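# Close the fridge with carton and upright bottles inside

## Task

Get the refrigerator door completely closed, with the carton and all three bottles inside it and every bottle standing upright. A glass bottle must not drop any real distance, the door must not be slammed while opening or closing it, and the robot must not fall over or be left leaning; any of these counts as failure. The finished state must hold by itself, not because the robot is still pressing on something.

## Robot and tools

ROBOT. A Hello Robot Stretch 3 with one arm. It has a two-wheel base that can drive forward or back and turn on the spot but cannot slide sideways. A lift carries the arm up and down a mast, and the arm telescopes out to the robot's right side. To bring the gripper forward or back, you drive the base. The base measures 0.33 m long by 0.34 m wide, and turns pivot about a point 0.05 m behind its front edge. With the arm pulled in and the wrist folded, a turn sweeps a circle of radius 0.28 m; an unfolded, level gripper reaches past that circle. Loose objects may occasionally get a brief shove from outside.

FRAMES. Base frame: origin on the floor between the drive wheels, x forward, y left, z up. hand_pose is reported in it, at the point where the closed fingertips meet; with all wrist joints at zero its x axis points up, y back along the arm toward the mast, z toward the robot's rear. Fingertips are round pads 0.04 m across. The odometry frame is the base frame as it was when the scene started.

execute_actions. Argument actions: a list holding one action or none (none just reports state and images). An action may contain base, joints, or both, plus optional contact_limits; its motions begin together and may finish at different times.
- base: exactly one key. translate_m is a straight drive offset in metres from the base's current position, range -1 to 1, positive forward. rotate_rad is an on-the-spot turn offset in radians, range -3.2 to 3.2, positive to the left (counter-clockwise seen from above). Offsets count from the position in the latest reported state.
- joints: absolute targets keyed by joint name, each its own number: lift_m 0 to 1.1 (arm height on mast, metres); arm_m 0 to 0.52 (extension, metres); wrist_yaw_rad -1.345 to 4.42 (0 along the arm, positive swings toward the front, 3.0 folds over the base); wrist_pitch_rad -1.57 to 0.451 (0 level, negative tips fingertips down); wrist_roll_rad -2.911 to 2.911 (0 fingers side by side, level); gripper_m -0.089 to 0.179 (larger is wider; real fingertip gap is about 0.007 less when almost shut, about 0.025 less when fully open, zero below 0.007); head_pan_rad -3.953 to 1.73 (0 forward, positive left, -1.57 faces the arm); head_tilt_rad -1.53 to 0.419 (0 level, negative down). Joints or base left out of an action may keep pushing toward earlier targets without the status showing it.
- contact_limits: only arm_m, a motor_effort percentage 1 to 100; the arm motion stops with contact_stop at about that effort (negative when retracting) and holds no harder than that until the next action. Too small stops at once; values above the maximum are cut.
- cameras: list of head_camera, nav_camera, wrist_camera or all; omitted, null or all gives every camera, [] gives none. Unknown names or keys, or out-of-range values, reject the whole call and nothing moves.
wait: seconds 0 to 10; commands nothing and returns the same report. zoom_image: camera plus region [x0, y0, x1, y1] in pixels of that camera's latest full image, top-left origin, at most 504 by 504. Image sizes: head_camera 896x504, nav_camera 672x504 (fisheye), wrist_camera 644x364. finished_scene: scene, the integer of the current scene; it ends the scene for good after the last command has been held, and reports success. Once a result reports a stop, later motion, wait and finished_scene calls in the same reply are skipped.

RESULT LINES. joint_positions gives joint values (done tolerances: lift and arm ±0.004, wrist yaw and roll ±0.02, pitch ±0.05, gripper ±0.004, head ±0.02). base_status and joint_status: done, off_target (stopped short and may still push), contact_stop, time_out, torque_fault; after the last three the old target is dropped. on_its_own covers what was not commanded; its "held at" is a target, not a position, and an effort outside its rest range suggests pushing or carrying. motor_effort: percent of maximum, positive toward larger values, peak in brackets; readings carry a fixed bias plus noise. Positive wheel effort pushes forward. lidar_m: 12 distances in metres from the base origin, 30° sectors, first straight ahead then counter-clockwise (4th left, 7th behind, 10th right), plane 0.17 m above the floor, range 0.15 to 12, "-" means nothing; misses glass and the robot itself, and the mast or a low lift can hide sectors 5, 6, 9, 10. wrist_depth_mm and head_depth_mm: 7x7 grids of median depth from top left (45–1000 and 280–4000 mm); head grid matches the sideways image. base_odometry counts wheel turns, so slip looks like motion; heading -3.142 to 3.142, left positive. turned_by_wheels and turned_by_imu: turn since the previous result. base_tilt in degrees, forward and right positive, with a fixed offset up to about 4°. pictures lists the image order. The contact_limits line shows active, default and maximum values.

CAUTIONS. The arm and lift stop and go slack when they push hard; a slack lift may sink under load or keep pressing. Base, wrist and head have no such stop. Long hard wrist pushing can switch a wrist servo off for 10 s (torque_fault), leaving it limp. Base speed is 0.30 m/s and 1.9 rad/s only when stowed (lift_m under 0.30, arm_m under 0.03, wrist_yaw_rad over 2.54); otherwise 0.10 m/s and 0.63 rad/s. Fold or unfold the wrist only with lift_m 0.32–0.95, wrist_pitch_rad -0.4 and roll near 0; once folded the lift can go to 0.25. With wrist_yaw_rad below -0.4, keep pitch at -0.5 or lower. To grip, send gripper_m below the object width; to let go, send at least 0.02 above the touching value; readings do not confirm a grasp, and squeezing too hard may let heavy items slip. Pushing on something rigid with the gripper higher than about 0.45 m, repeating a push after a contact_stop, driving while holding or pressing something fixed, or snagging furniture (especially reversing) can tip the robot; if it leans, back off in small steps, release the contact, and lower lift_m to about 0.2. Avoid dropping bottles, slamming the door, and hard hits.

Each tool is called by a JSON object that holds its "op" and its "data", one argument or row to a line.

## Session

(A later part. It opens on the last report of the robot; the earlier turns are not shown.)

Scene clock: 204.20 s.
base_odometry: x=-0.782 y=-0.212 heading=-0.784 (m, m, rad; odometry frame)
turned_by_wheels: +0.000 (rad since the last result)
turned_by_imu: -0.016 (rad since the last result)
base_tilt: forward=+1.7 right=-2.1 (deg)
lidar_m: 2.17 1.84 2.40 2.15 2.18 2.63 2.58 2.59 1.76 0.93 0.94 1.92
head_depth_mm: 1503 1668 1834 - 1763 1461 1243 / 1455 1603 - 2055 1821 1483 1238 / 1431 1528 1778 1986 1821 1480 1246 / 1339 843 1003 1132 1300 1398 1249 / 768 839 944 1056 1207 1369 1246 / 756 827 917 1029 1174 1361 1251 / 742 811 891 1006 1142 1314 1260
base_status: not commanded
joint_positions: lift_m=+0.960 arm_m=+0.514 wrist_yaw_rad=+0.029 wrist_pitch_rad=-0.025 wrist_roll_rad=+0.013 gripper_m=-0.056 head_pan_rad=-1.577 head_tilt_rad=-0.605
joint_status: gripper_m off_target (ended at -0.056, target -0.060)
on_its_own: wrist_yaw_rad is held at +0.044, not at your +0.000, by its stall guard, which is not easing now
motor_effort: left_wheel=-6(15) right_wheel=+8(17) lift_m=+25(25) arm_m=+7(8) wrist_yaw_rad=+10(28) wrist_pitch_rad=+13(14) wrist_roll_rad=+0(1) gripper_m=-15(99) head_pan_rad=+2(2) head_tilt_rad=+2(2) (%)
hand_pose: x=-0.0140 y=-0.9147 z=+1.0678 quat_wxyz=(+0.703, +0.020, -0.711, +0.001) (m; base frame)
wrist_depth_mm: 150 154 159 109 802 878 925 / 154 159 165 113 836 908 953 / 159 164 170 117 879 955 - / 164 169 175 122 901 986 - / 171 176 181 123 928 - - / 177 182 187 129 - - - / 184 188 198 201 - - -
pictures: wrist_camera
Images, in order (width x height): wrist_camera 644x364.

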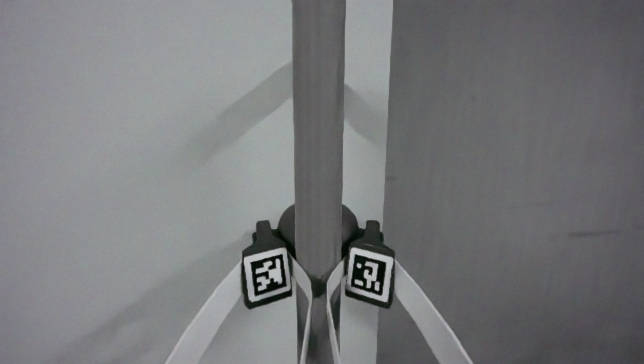

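Trapped. Pull in steps.

{"op": "execute_actions", "data": {
  "actions": [
    {"joints":{"arm_m":0.33,"gripper_m":-0.035},"base":{"translate_m":0.03},"contact_limits":{"arm_m":30}}
  ],
  "cameras": ["wrist_camera"]
}}

{"op": "execute_actions", "data": {
  "actions": [
    {"joints":{"arm_m":0.18},"base":{"translate_m":0.08},"contact_limits":{"arm_m":30}}
  ],
  "cameras": ["wrist_camera"]
}}

{"op": "execute_actions", "data": {
  "actions": [
    {"joints":{"arm_m":0.03,"head_pan_rad":-2.0},"base":{"translate_m":0.14},"contact_limits":{"arm_m":30}}
  ]
}}

Scene clock: 213.30 s.
base_odometry: x=-0.761 y=-0.233 heading=-0.784 (m, m, rad; odometry frame)
turned_by_wheels: +0.000 (rad since the last result)
turned_by_imu: -0.032 (rad since the last result)
base_tilt: forward=+1.9 right=-2.0 (deg)
lidar_m: 2.14 1.81 2.46 2.16 2.18 2.58 2.61 2.62 1.79 0.75 0.83 1.87
head_depth_mm: 1519 1695 1863 - 1739 1476 1240 / 1473 1636 - 2106 1829 1481 1244 / 1439 1557 - 2037 1842 1480 1246 / 629 690 - 895 1005 1175 1256 / 616 672 765 862 991 1176 1252 / 625 692 775 876 1013 1197 1254 / 632 700 781 894 1032 1231 1265
base_status: done
joint_positions: lift_m=+0.960 arm_m=+0.330 wrist_yaw_rad=+0.130 wrist_pitch_rad=-0.024 wrist_roll_rad=+0.011 gripper_m=-0.034 head_pan_rad=-1.577 head_tilt_rad=-0.605
joint_status: all done
on_its_own: wrist_yaw_rad is held at +0.116, not at your +0.000, by its stall guard, which is not easing now
motor_effort: left_wheel=+6(28) right_wheel=-7(26) lift_m=+25(26) arm_m=-4(8) wrist_yaw_rad=-11(41) wrist_pitch_rad=+12(14) wrist_roll_rad=+0(1) gripper_m=-18(20) head_pan_rad=+2(3) head_tilt_rad=+2(2) (%)
contact_limits: arm_m 30 (drawing in: default 20, maximum 33; extending or still: default 28, maximum 45)
hand_pose: x=+0.0116 y=-0.7288 z=+1.0682 quat_wxyz=(+0.703, +0.055, -0.709, +0.037) (m; base frame)
wrist_depth_mm: 215 197 181 111 158 - - / 224 207 188 114 164 - - / 233 213 194 119 167 - - / 245 222 202 123 177 - - / 258 233 213 126 180 - - / 274 243 226 134 - - - / 287 258 227 199 196 - -
pictures: wrist_camera
Images, in order (width x height): wrist_camera 644x364.

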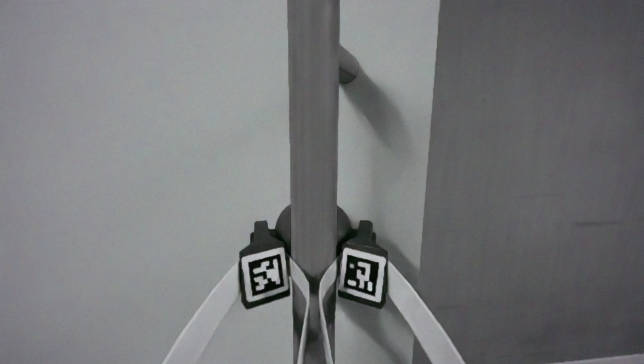

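Scene clock: 215.67 s.
base_odometry: x=-0.704 y=-0.290 heading=-0.783 (m, m, rad; odometry frame)
turned_by_wheels: +0.001 (rad since the last result)
turned_by_imu: -0.013 (rad since the last result)
base_tilt: forward=+1.8 right=-1.9 (deg)
lidar_m: 2.06 1.75 2.42 2.18 2.20 2.59 2.69 2.69 1.78 0.58 0.73 1.83
head_depth_mm: 1519 1684 1840 - 1742 1473 1245 / 1458 1627 1782 - 1757 1473 1239 / 1412 1567 1674 - 1769 1485 1245 / 472 522 565 - 781 902 1090 / 489 538 599 707 814 972 1180 / 513 572 646 747 874 1068 1230 / 537 605 688 801 952 1187 1264
base_status: done
joint_positions: lift_m=+0.960 arm_m=+0.181 wrist_yaw_rad=+0.159 wrist_pitch_rad=-0.025 wrist_roll_rad=+0.011 gripper_m=-0.034 head_pan_rad=-1.577 head_tilt_rad=-0.605
joint_status: all done
on_its_own: wrist_yaw_rad is held at +0.116, not at your +0.000, by its stall guard, which is still easing
motor_effort: left_wheel=+12(15) right_wheel=-18(23) lift_m=+25(25) arm_m=-6(4) wrist_yaw_rad=-33(39) wrist_pitch_rad=+13(14) wrist_roll_rad=+0(0) gripper_m=-21(21) head_pan_rad=+2(2) head_tilt_rad=+1(0) (%)
contact_limits: arm_m 30 (drawing in: default 20, maximum 33; extending or still: default 28, maximum 45)
hand_pose: x=+0.0190 y=-0.5780 z=+1.0679 quat_wxyz=(+0.702, +0.065, -0.708, +0.047) (m; base frame)
wrist_depth_mm: 383 275 212 111 146 - - / 419 294 222 116 149 - - / 460 310 233 168 154 - - / - 327 239 177 159 - - / - 348 261 125 165 - - / - 376 285 130 168 - - / - 413 272 196 185 - -
pictures: wrist_camera
Images, in order (width x height): wrist_camera 644x364.

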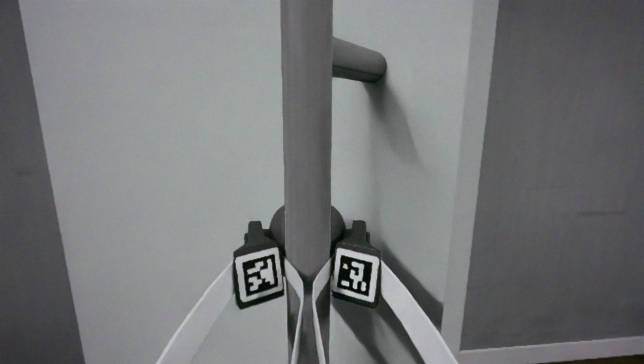

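Scene clock: 219.30 s.
base_odometry: x=-0.605 y=-0.389 heading=-0.783 (m, m, rad; odometry frame)
turned_by_wheels: +0.001 (rad since the last result)
turned_by_imu: +0.023 (rad since the last result)
base_tilt: forward=+1.8 right=-1.8 (deg)
lidar_m: 1.93 1.65 2.31 2.20 2.24 2.68 2.82 2.82 1.72 0.40 0.69 1.82
head_depth_mm: 2218 2532 2833 2396 - - - / 1991 2269 2581 2484 - - 1214 / 1825 2053 2298 2481 - - 1243 / 1687 1858 2056 2211 - - 1217 / 1567 1699 1882 2050 - - 1227 / 1454 1571 1116 1165 - - - / 849 906 391 417 - - 777
base_status: done
joint_positions: lift_m=+0.960 arm_m=+0.031 wrist_yaw_rad=+0.272 wrist_pitch_rad=-0.023 wrist_roll_rad=+0.011 gripper_m=-0.034 head_pan_rad=-1.993 head_tilt_rad=-0.605
joint_status: all done
on_its_own: wrist_yaw_rad is held at +0.240, not at your +0.000, by its stall guard, which is still easing
motor_effort: left_wheel=+5(15) right_wheel=-16(23) lift_m=+25(25) arm_m=-11(15) wrist_yaw_rad=-24(45) wrist_pitch_rad=+12(14) wrist_roll_rad=+0(0) gripper_m=-21(23) head_pan_rad=-3(24) head_tilt_rad=+2(2) (%)
contact_limits: arm_m 30 (drawing in: default 20, maximum 33; extending or still: default 28, maximum 45)
hand_pose: x=+0.0472 y=-0.4224 z=+1.0684 quat_wxyz=(+0.698, +0.105, -0.703, +0.087) (m; base frame)
wrist_depth_mm: - - 590 113 134 106 117 / - - - 117 132 108 123 / - - - 122 146 114 130 / - - - 127 150 117 - / - - - 129 153 122 - / - - - 135 146 126 - / - - - 221 170 133 -
pictures: head_camera (sideways: a quarter turn clockwise sets it upright), nav_camera (sideways: a quarter turn counterclockwise sets it upright), wrist_camera
Images, in order (width x height): head_camera 896x504, nav_camera 672x504, wrist_camera 644x364.

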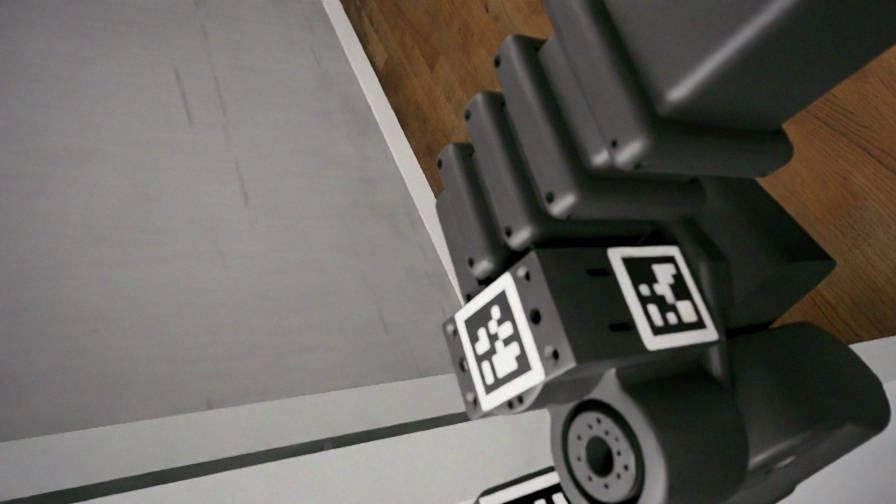

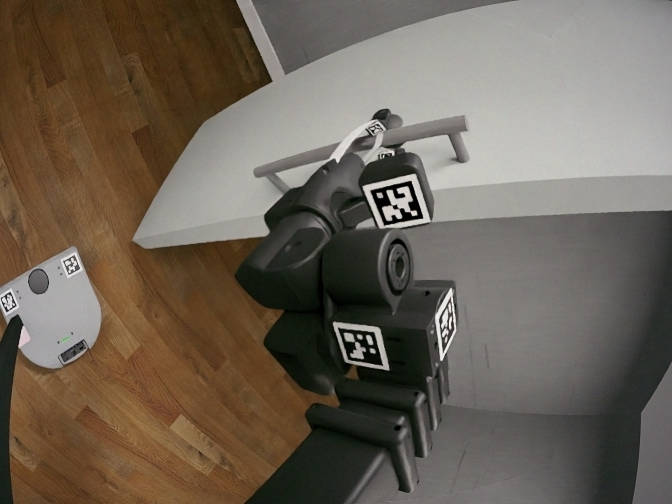

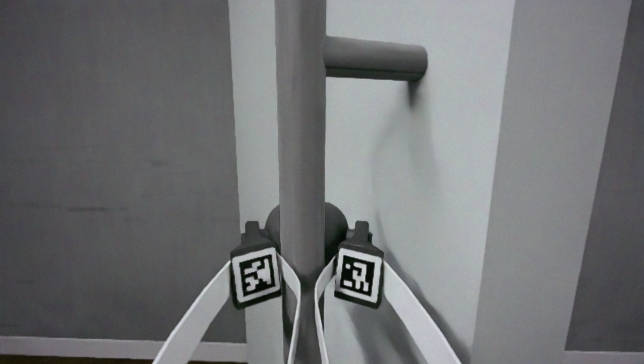

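{"op": "execute_actions", "data": {
  "actions": [
    {"joints":{"wrist_yaw_rad":0.0},"base":{"translate_m":0.2}}
  ],
  "cameras": ["wrist_camera"]
}}

{"op": "execute_actions", "data": {
  "actions": [
    {"joints":{"gripper_m":0.15,"head_pan_rad":-2.3,"head_tilt_rad":-0.4}}
  ]
}}

Scene clock: 226.37 s.
base_odometry: x=-0.463 y=-0.530 heading=-0.783 (m, m, rad; odometry frame)
turned_by_wheels: +0.000 (rad since the last result)
turned_by_imu: -0.154 (rad since the last result)
base_tilt: forward=+1.7 right=-2.1 (deg)
lidar_m: 1.79 1.78 1.53 2.26 2.25 2.49 2.98 2.97 0.43 0.42 0.73 1.63
head_depth_mm: 2723 3014 3148 2383 - - - / 2468 2779 3071 2475 - - 1213 / 2178 2446 2725 2636 - - 1188 / 1920 2104 2364 2536 - - - / 1737 1877 2063 2249 - - 787 / 357 376 405 445 - - - / 324 361 398 438 - - 889
base_status: done
joint_positions: lift_m=+0.960 arm_m=+0.030 wrist_yaw_rad=-0.034 wrist_pitch_rad=-0.027 wrist_roll_rad=+0.011 gripper_m=-0.034 head_pan_rad=-1.993 head_tilt_rad=-0.605
joint_status: wrist_yaw_rad off_target (ended at -0.034, target +0.000)
on_its_own: wrist_yaw_rad is at rest, and its effort (+26) is outside its rest range (-12 to +12)
motor_effort: left_wheel=-4(23) right_wheel=+9(18) lift_m=+25(26) arm_m=+4(12) wrist_yaw_rad=+26(42) wrist_pitch_rad=+14(15) wrist_roll_rad=+0(0) gripper_m=-21(24) head_pan_rad=-3(3) head_tilt_rad=+2(2) (%)
hand_pose: x=-0.0302 y=-0.4299 z=+1.0673 quat_wxyz=(+0.703, -0.002, -0.711, -0.022) (m; base frame)
wrist_depth_mm: 898 344 237 110 147 134 - / 923 362 250 115 145 142 - / 969 389 261 120 155 156 - / - 424 272 182 161 175 - / - 454 293 124 163 - - / - 496 333 130 162 - - / - 555 296 204 180 - -
pictures: wrist_camera
Images, in order (width x height): wrist_camera 644x364.

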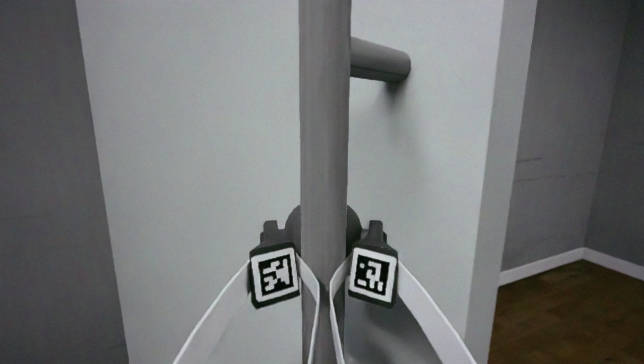

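Scene clock: 228.70 s.
base_odometry: x=-0.463 y=-0.530 heading=-0.783 (m, m, rad; odometry frame)
turned_by_wheels: +0.000 (rad since the last result)
turned_by_imu: +0.001 (rad since the last result)
base_tilt: forward=+1.9 right=-2.1 (deg)
lidar_m: 1.79 1.78 1.53 2.26 2.25 2.49 2.99 2.98 0.45 0.46 0.75 1.63
head_depth_mm: 2531 2665 2866 3032 2333 1754 1507 / 2655 2784 2943 3173 2331 1749 - / 2811 2942 3143 3331 2343 1912 - / 2859 3009 3253 3327 2374 - - / 2628 2755 2876 2946 2535 - - / 2212 2295 2406 2516 2426 - - / 1930 2001 2050 2113 2165 - -
base_status: not commanded
joint_positions: lift_m=+0.960 arm_m=+0.030 wrist_yaw_rad=-0.048 wrist_pitch_rad=-0.022 wrist_roll_rad=+0.011 gripper_m=+0.150 head_pan_rad=-2.293 head_tilt_rad=-0.409
joint_status: all done
on_its_own: wrist_yaw_rad is held at -0.051, not at your +0.000, by its stall guard, which is not easing now
motor_effort: left_wheel=+1(4) right_wheel=-1(8) lift_m=+25(25) arm_m=+3(5) wrist_yaw_rad=-3(25) wrist_pitch_rad=+11(14) wrist_roll_rad=+0(0) gripper_m=+1(84) head_pan_rad=-3(21) head_tilt_rad=+3(15) (%)
hand_pose: x=-0.0337 y=-0.4300 z=+1.0686 quat_wxyz=(+0.703, -0.009, -0.711, -0.025) (m; base frame)
wrist_depth_mm: 897 362 265 212 171 159 - / 906 383 278 219 167 165 - / 949 406 294 228 178 170 - / - 425 303 237 182 188 - / - 478 319 242 189 - - / - 418 336 254 199 - - / - 537 357 263 205 - -
pictures: head_camera (sideways: a quarter turn clockwise sets it upright), nav_camera (sideways: a quarter turn counterclockwise sets it upright), wrist_camera
Images, in order (width x height): head_camera 896x504, nav_camera 672x504, wrist_camera 644x364.

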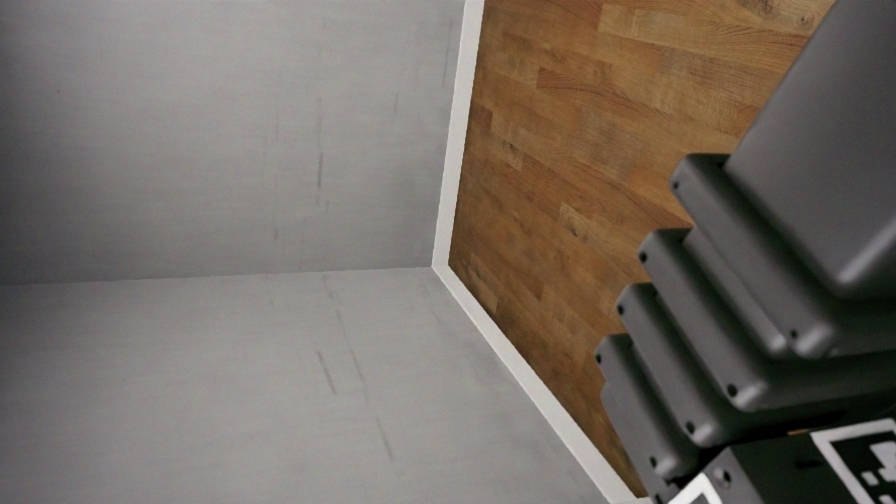

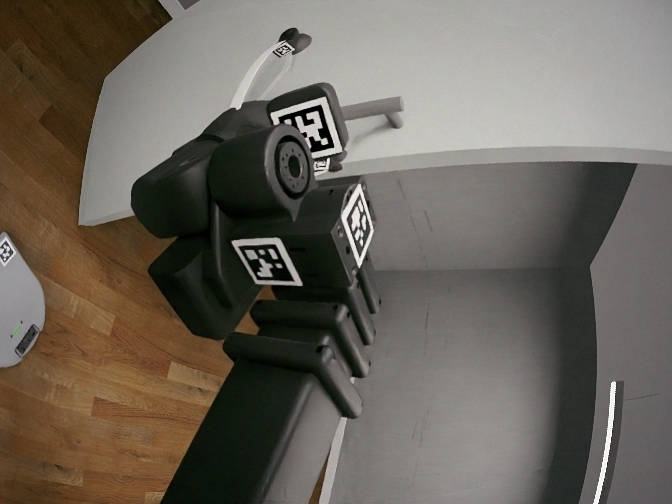

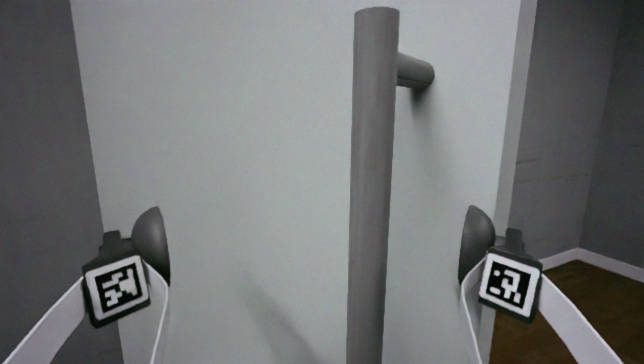

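{"op": "execute_actions", "data": {
  "actions": [
    {"joints":{"wrist_pitch_rad":-1.3,"arm_m":0.0,"wrist_yaw_rad":0}}
  ],
  "cameras": ["nav_camera"]
}}

{"op": "execute_actions", "data": {
  "actions": [
    {"base":{"translate_m":-0.7},"joints":{"head_pan_rad":-1.2,"head_tilt_rad":-0.5}}
  ]
}}

Scene clock: 236.80 s.
base_odometry: x=-0.463 y=-0.530 heading=-0.783 (m, m, rad; odometry frame)
turned_by_wheels: +0.000 (rad since the last result)
turned_by_imu: +0.000 (rad since the last result)
base_tilt: forward=+1.8 right=-2.2 (deg)
lidar_m: 1.79 1.78 1.53 2.26 2.24 2.49 2.99 2.97 0.45 0.46 0.75 1.64
head_depth_mm: 2517 2689 2871 3054 2341 1751 1491 / 2612 2801 2974 3223 2326 1766 - / 2720 2931 3133 3290 2364 1891 - / 2855 3038 3331 3385 2370 - - / 2595 2698 2862 2936 2413 - - / 2193 2316 2390 2498 2392 - - / 1933 1963 2051 2119 2167 1908 -
base_status: not commanded
joint_positions: lift_m=+0.960 arm_m=+0.000 wrist_yaw_rad=-0.003 wrist_pitch_rad=-1.300 wrist_roll_rad=+0.011 gripper_m=+0.150 head_pan_rad=-2.293 head_tilt_rad=-0.409
joint_status: all done
motor_effort: left_wheel=+1(1) right_wheel=-1(1) lift_m=+25(25) arm_m=-3(4) wrist_yaw_rad=+2(2) wrist_pitch_rad=-1(11) wrist_roll_rad=+0(0) gripper_m=+0(1) head_pan_rad=-3(3) head_tilt_rad=+3(3) (%)
hand_pose: x=-0.0218 y=-0.1907 z=+0.8450 quat_wxyz=(+0.559, +0.425, -0.566, -0.431) (m; base frame)
wrist_depth_mm: - - 920 530 - - - / - - - 723 - - - / - - - - - - - / 958 976 - - - - - / 946 992 948 - - - - / 952 936 946 - 975 - - / 933 915 967 933 955 991 961
pictures: nav_camera (sideways: a quarter turn counterclockwise sets it upright)
Images, in order (width x height): nav_camera 672x504.

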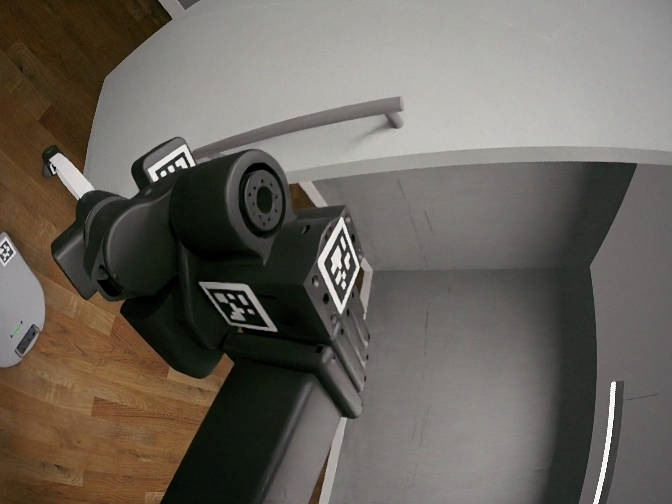

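Scene clock: 244.77 s.
base_odometry: x=-0.959 y=-0.036 heading=-0.783 (m, m, rad; odometry frame)
turned_by_wheels: +0.000 (rad since the last result)
turned_by_imu: +0.002 (rad since the last result)
base_tilt: forward=+1.7 right=-2.1 (deg)
lidar_m: 2.45 2.04 2.49 2.03 2.01 2.21 2.34 2.32 2.16 1.75 1.18 0.71
head_depth_mm: 1501 1642 1783 1962 2069 1613 - / 1498 1622 1782 1960 2086 1629 1332 / 1483 1604 1773 1923 2043 1617 1340 / 1471 1601 1740 1893 2010 1579 1341 / 1002 1088 1185 1341 1466 1573 1337 / 1350 1470 1547 1701 1485 1557 1344 / 1323 1463 1522 1674 1521 1540 1304
base_status: done
joint_positions: lift_m=+0.960 arm_m=+0.000 wrist_yaw_rad=-0.003 wrist_pitch_rad=-1.300 wrist_roll_rad=+0.011 gripper_m=+0.150 head_pan_rad=-1.207 head_tilt_rad=-0.494
joint_status: all done
motor_effort: left_wheel=+1(4) right_wheel=+0(4) lift_m=+25(26) arm_m=-3(3) wrist_yaw_rad=+2(2) wrist_pitch_rad=-1(1) wrist_roll_rad=+0(0) gripper_m=+1(1) head_pan_rad=+3(31) head_tilt_rad=-2(9) (%)
hand_pose: x=-0.0218 y=-0.1907 z=+0.8450 quat_wxyz=(+0.559, +0.425, -0.566, -0.432) (m; base frame)
wrist_depth_mm: - - - - - - - / 710 - - - - - - / - - - - - - - / 938 971 - - - - - / 982 959 937 - - - - / 930 942 971 - 967 - - / 956 924 929 957 981 990 969
pictures: head_camera (sideways: a quarter turn clockwise sets it upright), nav_camera (sideways: a quarter turn counterclockwise sets it upright), wrist_camera
Images, in order (width x height): head_camera 896x504, nav_camera 672x504, wrist_camera 644x364.

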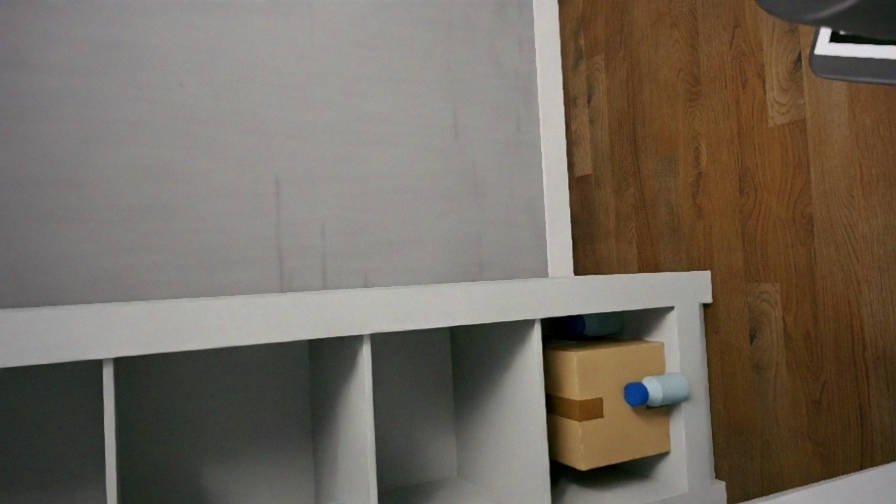

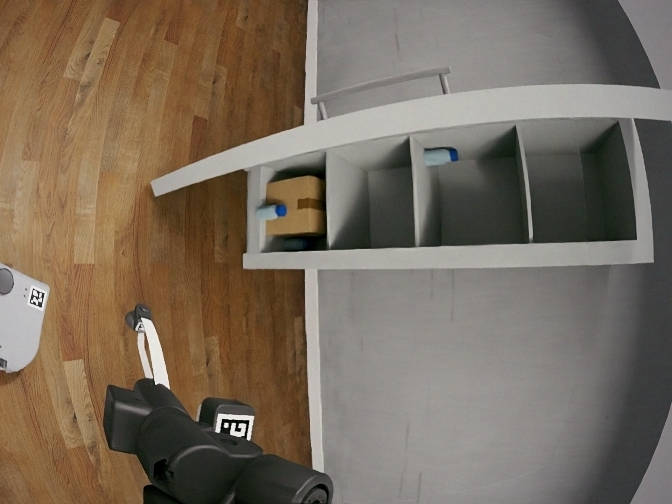

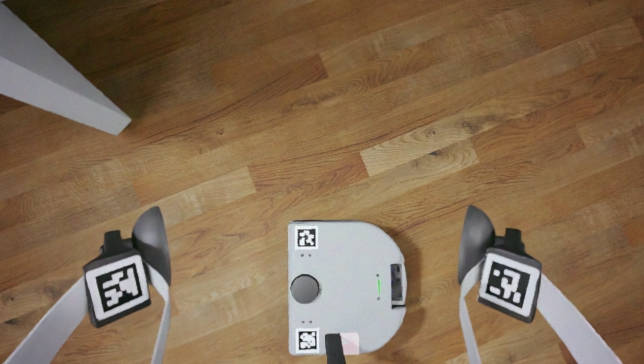

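{"op": "execute_actions", "data": {
  "actions": [
    {"base":{"rotate_rad":-0.72},"joints":{"head_pan_rad":-0.2,"head_tilt_rad":-0.8}}
  ],
  "cameras": []
}}

{"op": "execute_actions", "data": {
  "actions": [
    {"base":{"translate_m":0.55}}
  ]
}}

Scene clock: 267.07 s.
base_odometry: x=-0.959 y=-0.036 heading=-1.502 (m, m, rad; odometry frame)
turned_by_wheels: -0.720 (rad since the last result)
turned_by_imu: -0.705 (rad since the last result)
base_tilt: forward=+1.8 right=-2.0 (deg)
lidar_m: 0.71 2.40 2.43 2.03 2.09 2.02 2.07 2.44 2.32 2.39 1.83 1.18
head_depth_mm: 1459 1643 1871 1865 1551 1316 1151 / 1021 1564 1899 1898 1530 1312 1144 / 1348 1580 1462 1658 1546 1336 1153 / 1378 1654 1537 1645 1556 1322 1160 / 1280 1569 1542 1730 1523 1303 1159 / 1160 1239 802 917 1488 1317 1158 / 573 642 791 1899 1569 1336 1159
base_status: done
joint_positions: lift_m=+0.960 arm_m=+0.000 wrist_yaw_rad=-0.003 wrist_pitch_rad=-1.300 wrist_roll_rad=+0.011 gripper_m=+0.150 head_pan_rad=-0.207 head_tilt_rad=-0.790
joint_status: all done
motor_effort: left_wheel=+1(5) right_wheel=-2(4) lift_m=+25(25) arm_m=-3(3) wrist_yaw_rad=+2(2) wrist_pitch_rad=+0(1) wrist_roll_rad=+0(0) gripper_m=+1(1) head_pan_rad=+2(33) head_tilt_rad=-4(18) (%)
hand_pose: x=-0.0218 y=-0.1905 z=+0.8450 quat_wxyz=(+0.559, +0.425, -0.566, -0.432) (m; base frame)
wrist_depth_mm: - - - - - - - / - - - - - - - / - - - - - - - / 992 936 - - - - - / 945 952 953 - - - - / 973 941 947 - 969 - - / 954 926 941 931 - 958 949
pictures: none
No camera images: the call's "cameras" was empty. Leave "cameras" out to get every camera's image.

Scene clock: 273.53 s.
base_odometry: x=-0.922 y=-0.585 heading=-1.502 (m, m, rad; odometry frame)
turned_by_wheels: +0.000 (rad since the last result)
turned_by_imu: -0.002 (rad since the last result)
base_tilt: forward=+1.7 right=-1.9 (deg)
lidar_m: 0.16 0.17 2.17 1.98 2.59 2.49 2.57 2.70 2.58 1.85 0.73 0.67
head_depth_mm: 930 937 944 1021 1047 1294 1154 / 948 944 1229 1119 1288 1272 1157 / 973 949 1276 1113 1174 1294 1150 / 962 863 1264 1157 1302 1325 1155 / 757 821 876 1038 1250 1342 353 / 626 699 - - - - 328 / - - - - - - 1121
base_status: done
joint_positions: lift_m=+0.960 arm_m=+0.000 wrist_yaw_rad=-0.003 wrist_pitch_rad=-1.300 wrist_roll_rad=+0.011 gripper_m=+0.150 head_pan_rad=-0.207 head_tilt_rad=-0.790
joint_status: not commanded
motor_effort: left_wheel=+1(6) right_wheel=-1(3) lift_m=+26(26) arm_m=-3(3) wrist_yaw_rad=+2(2) wrist_pitch_rad=+0(0) wrist_roll_rad=+0(0) gripper_m=+0(1) head_pan_rad=+2(2) head_tilt_rad=-3(4) (%)
hand_pose: x=-0.0218 y=-0.1905 z=+0.8450 quat_wxyz=(+0.559, +0.425, -0.566, -0.432) (m; base frame)
wrist_depth_mm: - - - - - - - / 724 - - - - - - / 826 - - - - - - / 817 958 - - - - - / 872 979 949 - - - - / 761 690 889 - 989 - - / 469 466 934 937 956 948 975
pictures: head_camera (sideways: a quarter turn clockwise sets it upright), nav_camera (sideways: a quarter turn counterclockwise sets it upright), wrist_camera
Images, in order (width x height): head_camera 896x504, nav_camera 672x504, wrist_camera 644x364.

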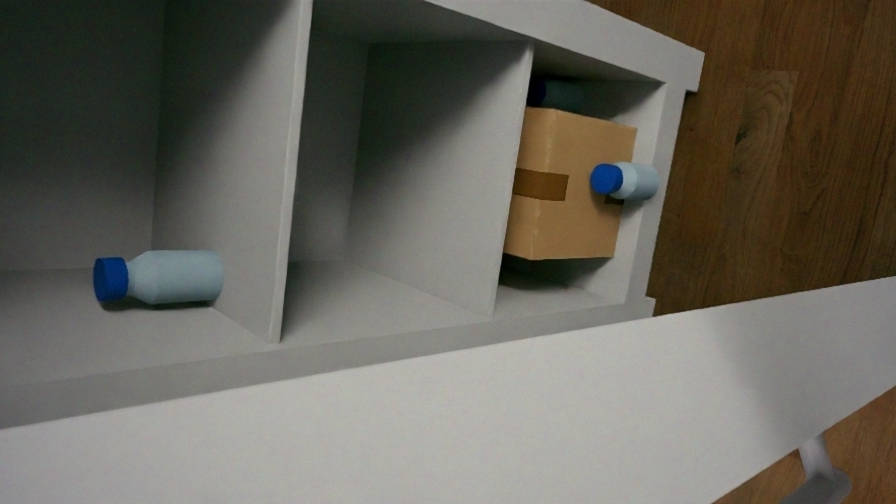

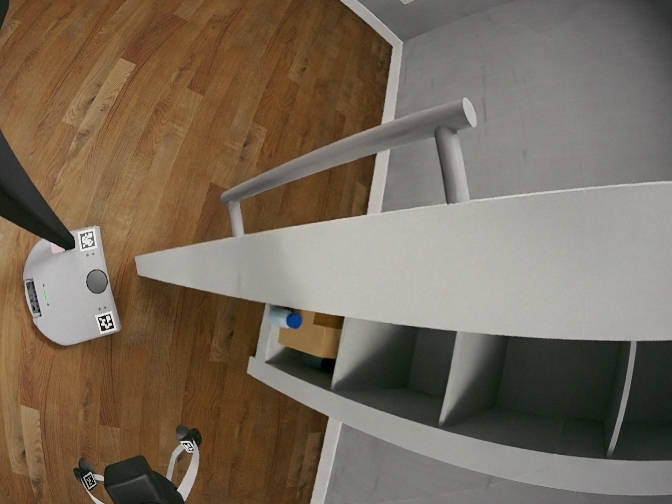

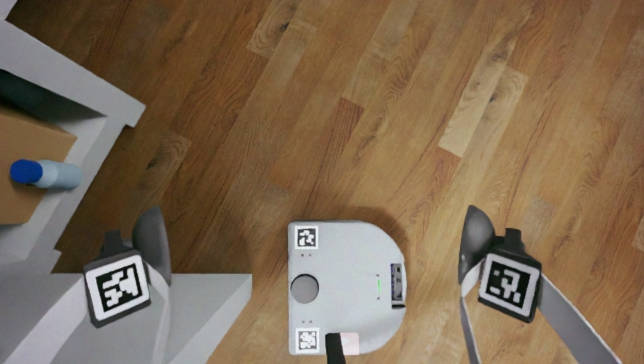

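{"op": "execute_actions", "data": {
  "actions": [
    {"base":{"translate_m":-0.3}}
  ],
  "cameras": []
}}

{"op": "execute_actions", "data": {
  "actions": [
    {"base":{"rotate_rad":-0.5}}
  ],
  "cameras": []
}}

{"op": "execute_actions", "data": {
  "actions": [
    {"base":{"translate_m":0.55}}
  ],
  "cameras": []
}}

{"op": "execute_actions", "data": {
  "actions": [
    {"base":{"rotate_rad":1.2},"joints":{"head_pan_rad":-0.6,"head_tilt_rad":-0.9}}
  ]
}}

Scene clock: 283.43 s.
base_odometry: x=-0.942 y=-0.286 heading=-1.502 (m, m, rad; odometry frame)
turned_by_wheels: +0.000 (rad since the last result)
turned_by_imu: +0.001 (rad since the last result)
base_tilt: forward=+1.8 right=-2.0 (deg)
lidar_m: 0.46 2.09 2.31 1.99 2.32 2.23 2.30 2.55 2.44 2.23 1.59 0.95
head_depth_mm: 796 907 1592 1805 1549 1322 1151 / 1187 1049 1227 1263 1476 1328 1150 / 1194 1117 1412 1396 1502 1323 1146 / 1207 1127 1426 1379 1513 1325 1153 / 1048 1123 1311 1507 1517 1018 1140 / 907 983 496 560 693 1306 1164 / 356 397 458 1744 1556 1330 1158
base_status: done
joint_positions: lift_m=+0.960 arm_m=+0.000 wrist_yaw_rad=-0.003 wrist_pitch_rad=-1.300 wrist_roll_rad=+0.011 gripper_m=+0.150 head_pan_rad=-0.207 head_tilt_rad=-0.790
joint_status: not commanded
motor_effort: left_wheel=+2(3) right_wheel=+0(5) lift_m=+25(26) arm_m=-3(3) wrist_yaw_rad=+2(1) wrist_pitch_rad=+0(1) wrist_roll_rad=+0(0) gripper_m=-1(0) head_pan_rad=+2(2) head_tilt_rad=-4(3) (%)
hand_pose: x=-0.0218 y=-0.1905 z=+0.8450 quat_wxyz=(+0.559, +0.425, -0.566, -0.432) (m; base frame)
wrist_depth_mm: - - - - - - - / - - - - - - - / 971 - - - - - - / 974 963 - - - - - / 948 957 951 - - - - / 786 940 926 - 976 - - / 661 948 944 964 983 961 934
pictures: none
No camera images: the call's "cameras" was empty. Leave "cameras" out to get every camera's image.

Scene clock: 285.17 s.
base_odometry: x=-0.942 y=-0.286 heading=-2.002 (m, m, rad; odometry frame)
turned_by_wheels: -0.500 (rad since the last result)
turned_by_imu: -0.489 (rad since the last result)
base_tilt: forward=+1.7 right=-2.1 (deg)
lidar_m: 0.95 0.46 2.14 2.31 2.39 2.30 2.23 2.31 2.54 2.44 2.18 1.58
head_depth_mm: 1490 1713 2028 1863 1542 1317 1144 / 1454 1661 1935 1904 1549 1311 1156 / 1412 1601 1886 1891 1554 1319 1161 / 1365 1554 1821 1889 1557 1330 1157 / 1328 1506 1714 1777 1498 1330 1156 / 835 914 1098 1356 1490 1329 1160 / 1124 1075 1401 1273 1412 1331 1004
base_status: done
joint_positions: lift_m=+0.960 arm_m=+0.000 wrist_yaw_rad=-0.003 wrist_pitch_rad=-1.300 wrist_roll_rad=+0.011 gripper_m=+0.150 head_pan_rad=-0.207 head_tilt_rad=-0.790
joint_status: not commanded
motor_effort: left_wheel=+2(6) right_wheel=-1(4) lift_m=+25(25) arm_m=-3(3) wrist_yaw_rad=+2(2) wrist_pitch_rad=-1(1) wrist_roll_rad=+0(0) gripper_m=-1(0) head_pan_rad=+2(3) head_tilt_rad=-4(3) (%)
hand_pose: x=-0.0218 y=-0.1905 z=+0.8450 quat_wxyz=(+0.559, +0.425, -0.566, -0.432) (m; base frame)
wrist_depth_mm: - - - - - - - / - - - - - - - / - - - - - - - / 961 975 - - - - - / 944 932 944 - - - - / 935 962 - - 924 - - / 932 930 928 929 927 974 974
pictures: none
No camera images: the call's "cameras" was empty. Leave "cameras" out to get every camera's image.

Scene clock: 291.63 s.
base_odometry: x=-1.172 y=-0.785 heading=-2.002 (m, m, rad; odometry frame)
turned_by_wheels: +0.000 (rad since the last result)
turned_by_imu: -0.002 (rad since the last result)
base_tilt: forward=+1.6 right=-1.9 (deg)
lidar_m: 0.42 0.43 0.33 0.25 0.25 2.88 2.78 2.87 2.53 2.43 1.40 1.01
head_depth_mm: 939 1076 1282 1542 1543 1321 1155 / 908 1041 1219 1492 1551 1333 1151 / 884 1010 1175 1400 1552 1321 1148 / 859 969 1124 1331 1508 1267 1132 / 334 376 431 510 627 846 1099 / 322 363 435 556 934 848 1056 / 663 770 707 574 930 833 995
base_status: done
joint_positions: lift_m=+0.960 arm_m=+0.000 wrist_yaw_rad=-0.003 wrist_pitch_rad=-1.300 wrist_roll_rad=+0.011 gripper_m=+0.150 head_pan_rad=-0.207 head_tilt_rad=-0.790
joint_status: not commanded
motor_effort: left_wheel=+1(6) right_wheel=-2(4) lift_m=+25(25) arm_m=-3(3) wrist_yaw_rad=+2(2) wrist_pitch_rad=+0(0) wrist_roll_rad=+0(0) gripper_m=+0(2) head_pan_rad=+3(1) head_tilt_rad=-4(3) (%)
hand_pose: x=-0.0218 y=-0.1905 z=+0.8450 quat_wxyz=(+0.559, +0.425, -0.566, -0.432) (m; base frame)
wrist_depth_mm: - - - - - - - / - - - - - - - / - - - - - - - / 989 - - - - - - / 919 953 973 - - - - / 546 939 969 - 956 - - / 635 806 921 944 986 950 973
pictures: none
No camera images: the call's "cameras" was empty. Leave "cameras" out to get every camera's image.

Scene clock: 294.47 s.
base_odometry: x=-1.172 y=-0.785 heading=-0.802 (m, m, rad; odometry frame)
turned_by_wheels: +1.200 (rad since the last result)
turned_by_imu: +1.175 (rad since the last result)
base_tilt: forward=+1.8 right=-2.1 (deg)
lidar_m: 0.29 0.24 0.24 2.79 2.79 3.02 2.46 2.43 1.23 0.42 0.41 0.43
head_depth_mm: 727 753 598 965 843 799 1103 / 770 756 599 987 866 1126 1122 / 804 757 618 1016 898 1123 1123 / 682 682 639 1014 1014 1207 1133 / 615 681 736 935 1161 1251 1131 / 539 598 684 817 911 947 969 / 492 565 616 629 640 655 667
base_status: done
joint_positions: lift_m=+0.960 arm_m=+0.000 wrist_yaw_rad=-0.003 wrist_pitch_rad=-1.300 wrist_roll_rad=+0.011 gripper_m=+0.150 head_pan_rad=-0.593 head_tilt_rad=-0.889
joint_status: all done
motor_effort: left_wheel=-1(6) right_wheel=+1(3) lift_m=+26(26) arm_m=-3(3) wrist_yaw_rad=+2(2) wrist_pitch_rad=+0(0) wrist_roll_rad=+0(0) gripper_m=+2(1) head_pan_rad=-2(23) head_tilt_rad=-4(11) (%)
hand_pose: x=-0.0218 y=-0.1905 z=+0.8450 quat_wxyz=(+0.559, +0.425, -0.566, -0.432) (m; base frame)
wrist_depth_mm: 492 497 401 - - - - / 487 493 503 - - - - / 486 623 858 - - - - / 666 827 - - - - - / 682 950 951 - - - - / 560 793 935 - 975 - - / 493 611 836 925 976 946 949
pictures: head_camera (sideways: a quarter turn clockwise sets it upright), nav_camera (sideways: a quarter turn counterclockwise sets it upright), wrist_camera
Images, in order (width x height): head_camera 896x504, nav_camera 672x504, wrist_camera 644x364.

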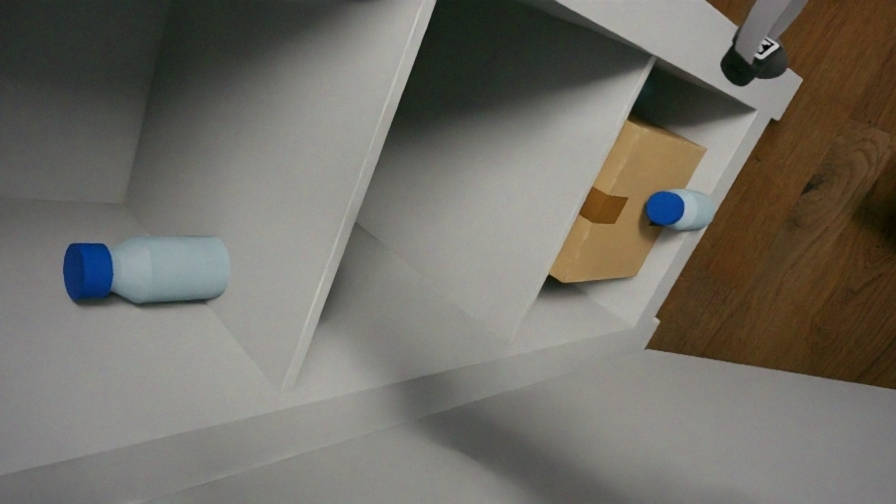

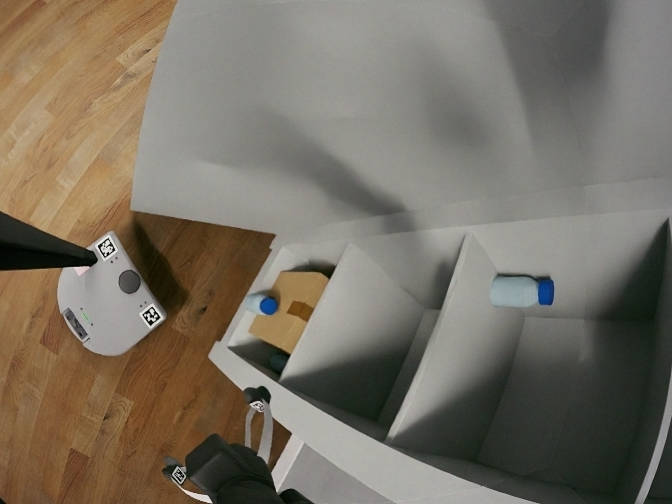

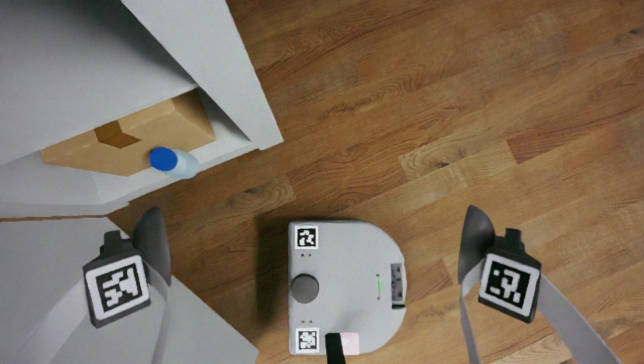

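{"op": "execute_actions", "data": {
  "actions": [
    {"base":{"rotate_rad":0.35}}
  ],
  "cameras": []
}}

{"op": "execute_actions", "data": {
  "actions": [
    {"base":{"translate_m":0.3}}
  ]
}}

Scene clock: 300.10 s.
base_odometry: x=-1.172 y=-0.785 heading=-0.452 (m, m, rad; odometry frame)
turned_by_wheels: +0.350 (rad since the last result)
turned_by_imu: +0.342 (rad since the last result)
base_tilt: forward=+1.7 right=-2.1 (deg)
lidar_m: 0.25 0.24 2.90 2.78 2.87 2.55 2.43 1.44 1.02 0.41 0.43 0.34
head_depth_mm: 602 652 596 1010 866 928 1070 / 555 661 658 986 919 1057 1122 / 514 593 716 906 1165 1219 1124 / 509 584 689 832 1048 1252 1121 / 415 464 527 609 725 894 1092 / 349 382 424 477 544 636 758 / 302 325 355 392 436 492 563
base_status: done
joint_positions: lift_m=+0.960 arm_m=+0.000 wrist_yaw_rad=-0.003 wrist_pitch_rad=-1.300 wrist_roll_rad=+0.011 gripper_m=+0.150 head_pan_rad=-0.593 head_tilt_rad=-0.889
joint_status: not commanded
motor_effort: left_wheel=-1(5) right_wheel=+2(6) lift_m=+26(26) arm_m=-3(3) wrist_yaw_rad=+2(2) wrist_pitch_rad=-1(0) wrist_roll_rad=+0(0) gripper_m=+1(1) head_pan_rad=-3(2) head_tilt_rad=-3(5) (%)
hand_pose: x=-0.0218 y=-0.1905 z=+0.8450 quat_wxyz=(+0.559, +0.425, -0.566, -0.432) (m; base frame)
wrist_depth_mm: 492 497 512 385 - - - / 501 611 609 600 - - - / 592 849 855 - - - - / 533 819 - - - - - / 472 658 959 - - - - / 421 676 936 - 942 - - / 400 518 894 920 947 977 -
pictures: none
No camera images: the call's "cameras" was empty. Leave "cameras" out to get every camera's image.

Scene clock: 305.67 s.
base_odometry: x=-0.902 y=-0.916 heading=-0.452 (m, m, rad; odometry frame)
turned_by_wheels: +0.000 (rad since the last result)
turned_by_imu: +0.152 (rad since the last result)
base_tilt: forward=+1.7 right=-2.1 (deg)
lidar_m: 0.17 0.17 2.78 2.74 2.97 2.75 2.71 0.56 0.43 0.44 0.22 0.17
head_depth_mm: - - 297 370 574 901 1087 / - - - 320 447 757 1117 / - - - 296 366 561 1070 / - - - - 316 439 752 / - - - - 294 361 547 / - - - - - 314 431 / - - - - - 293 355
base_status: done
joint_positions: lift_m=+0.960 arm_m=+0.000 wrist_yaw_rad=-0.003 wrist_pitch_rad=-1.301 wrist_roll_rad=+0.012 gripper_m=+0.150 head_pan_rad=-0.594 head_tilt_rad=-0.890
joint_status: not commanded
motor_effort: left_wheel=+0(60) right_wheel=+0(8) lift_m=+25(25) arm_m=-3(3) wrist_yaw_rad=+3(2) wrist_pitch_rad=+0(0) wrist_roll_rad=+0(0) gripper_m=+0(0) head_pan_rad=-3(3) head_tilt_rad=-4(4) (%)
hand_pose: x=-0.0218 y=-0.1904 z=+0.8450 quat_wxyz=(+0.559, +0.425, -0.566, -0.432) (m; base frame)
wrist_depth_mm: 214 303 483 508 506 510 369 / 215 310 572 731 645 515 - / 216 314 636 924 883 - - / 219 319 650 - - - - / 221 296 683 - - - - / 211 415 670 - 976 - - / 237 328 699 939 952 954 960
pictures: head_camera (sideways: a quarter turn clockwise sets it upright), nav_camera (sideways: a quarter turn counterclockwise sets it upright), wrist_camera
Images, in order (width x height): head_camera 896x504, nav_camera 672x504, wrist_camera 644x364.

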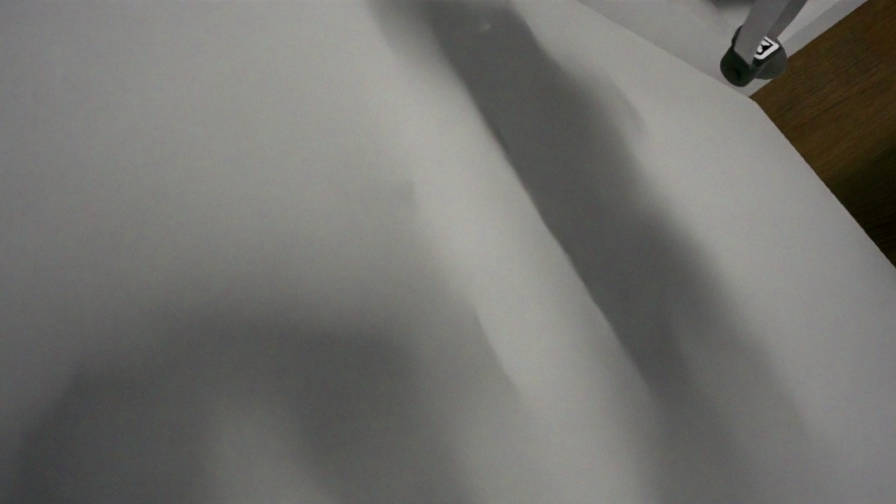

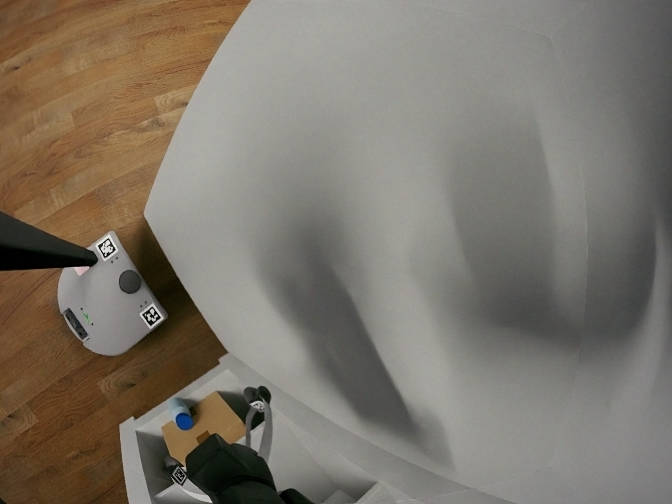

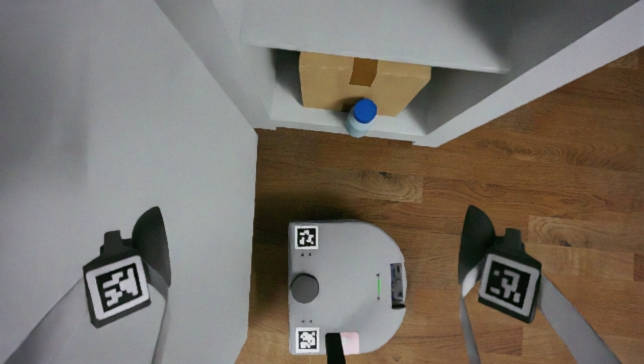

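{"op": "execute_actions", "data": {
  "actions": [
    {"base":{"translate_m":-0.07},"joints":{"lift_m":0.26,"gripper_m":0.12,"head_pan_rad":-1.57,"head_tilt_rad":-1.2}}
  ],
  "cameras": []
}}

{"op": "execute_actions", "data": {
  "actions": [
    {"joints":{"wrist_pitch_rad":-0.5}}
  ]
}}

Scene clock: 323.37 s.
base_odometry: x=-0.965 y=-0.886 heading=-0.452 (m, m, rad; odometry frame)
turned_by_wheels: +0.000 (rad since the last result)
turned_by_imu: +0.000 (rad since the last result)
base_tilt: forward=+1.8 right=-2.1 (deg)
lidar_m: 0.24 0.25 2.77 2.75 2.98 2.68 2.64 1.27 0.48 0.41 0.32 0.24
head_depth_mm: 543 723 762 1023 1285 1196 1113 / 544 981 910 1120 1290 1216 - / 544 972 909 1093 1303 - - / 542 979 909 1109 1297 - 1076 / 542 987 911 1227 1278 1187 1109 / 542 796 838 969 1062 1065 1060 / 523 581 661 705 705 704 704
base_status: done
joint_positions: lift_m=+0.260 arm_m=+0.000 wrist_yaw_rad=-0.003 wrist_pitch_rad=-1.301 wrist_roll_rad=+0.012 gripper_m=+0.120 head_pan_rad=-1.563 head_tilt_rad=-1.185
joint_status: all done
motor_effort: left_wheel=+0(4) right_wheel=+0(2) lift_m=+14(24) arm_m=-2(2) wrist_yaw_rad=+2(2) wrist_pitch_rad=+0(0) wrist_roll_rad=+0(0) gripper_m=+0(83) head_pan_rad=-3(33) head_tilt_rad=-6(20) (%)
hand_pose: x=-0.0218 y=-0.1904 z=+0.1457 quat_wxyz=(+0.559, +0.425, -0.566, -0.432) (m; base frame)
wrist_depth_mm: 311 314 318 318 322 325 324 / 311 313 312 316 318 316 320 / 304 304 311 308 310 315 320 / 302 305 303 308 309 310 314 / 298 300 303 306 306 305 311 / 293 - - - - - 306 / 290 292 - - - - -
pictures: none
No camera images: the call's "cameras" was empty. Leave "cameras" out to get every camera's image.

Scene clock: 324.60 s.
base_odometry: x=-0.965 y=-0.886 heading=-0.452 (m, m, rad; odometry frame)
turned_by_wheels: +0.000 (rad since the last result)
turned_by_imu: +0.000 (rad since the last result)
base_tilt: forward=+1.7 right=-2.0 (deg)
lidar_m: 0.24 0.25 2.77 2.74 2.98 2.68 2.64 1.27 0.48 0.41 0.32 0.24
head_depth_mm: 543 721 763 1024 1293 1189 1107 / 544 988 905 1130 1296 1222 - / 541 978 910 1099 1308 - - / 541 975 908 1110 1309 - 1070 / 543 992 911 1224 1287 1186 1112 / 542 794 836 974 1067 1069 1060 / 523 581 663 709 706 706 701
base_status: not commanded
joint_positions: lift_m=+0.260 arm_m=+0.000 wrist_yaw_rad=-0.003 wrist_pitch_rad=-0.518 wrist_roll_rad=+0.012 gripper_m=+0.120 head_pan_rad=-1.563 head_tilt_rad=-1.185
joint_status: all done
motor_effort: left_wheel=+0(0) right_wheel=+0(0) lift_m=+14(13) arm_m=-2(3) wrist_yaw_rad=+1(2) wrist_pitch_rad=+9(9) wrist_roll_rad=+0(0) gripper_m=-1(0) head_pan_rad=-3(3) head_tilt_rad=-6(6) (%)
hand_pose: x=-0.0221 y=-0.3559 z=+0.2512 quat_wxyz=(+0.679, +0.179, -0.687, -0.184) (m; base frame)
wrist_depth_mm: 227 294 213 208 202 199 265 / 232 315 236 230 224 219 288 / 238 325 268 254 214 250 286 / 262 333 314 288 221 353 281 / 311 315 318 313 238 322 276 / 296 - 346 326 313 295 294 / 281 356 364 364 369 359 353
pictures: head_camera (sideways: a quarter turn clockwise sets it upright), nav_camera (sideways: a quarter turn counterclockwise sets it upright), wrist_camera
Images, in order (width x height): head_camera 896x504, nav_camera 672x504, wrist_camera 644x364.

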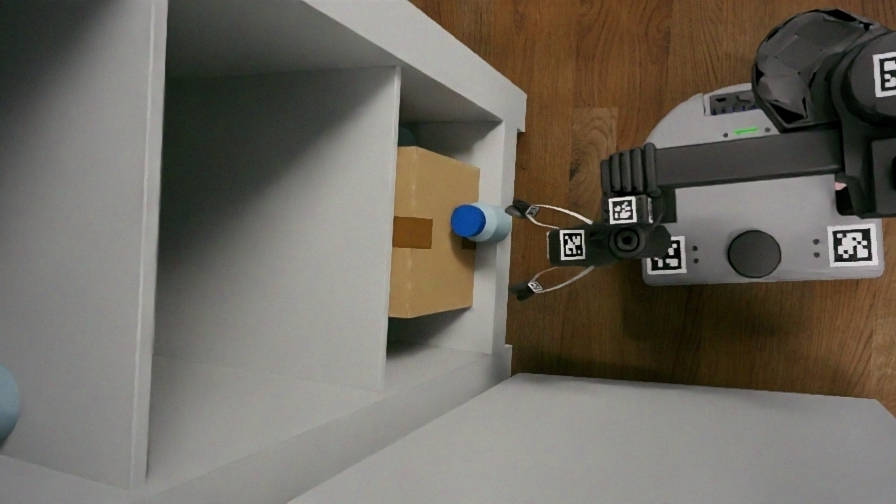

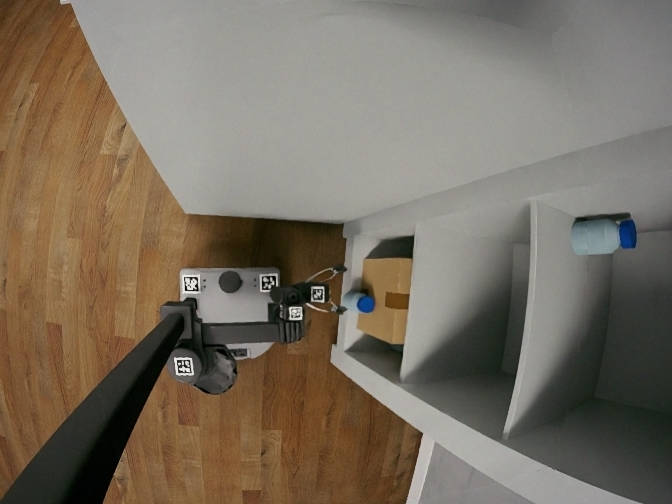

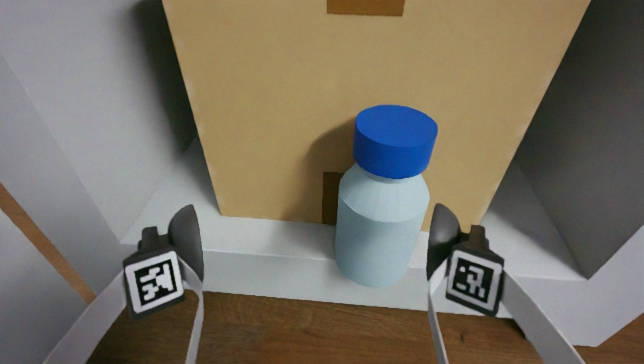

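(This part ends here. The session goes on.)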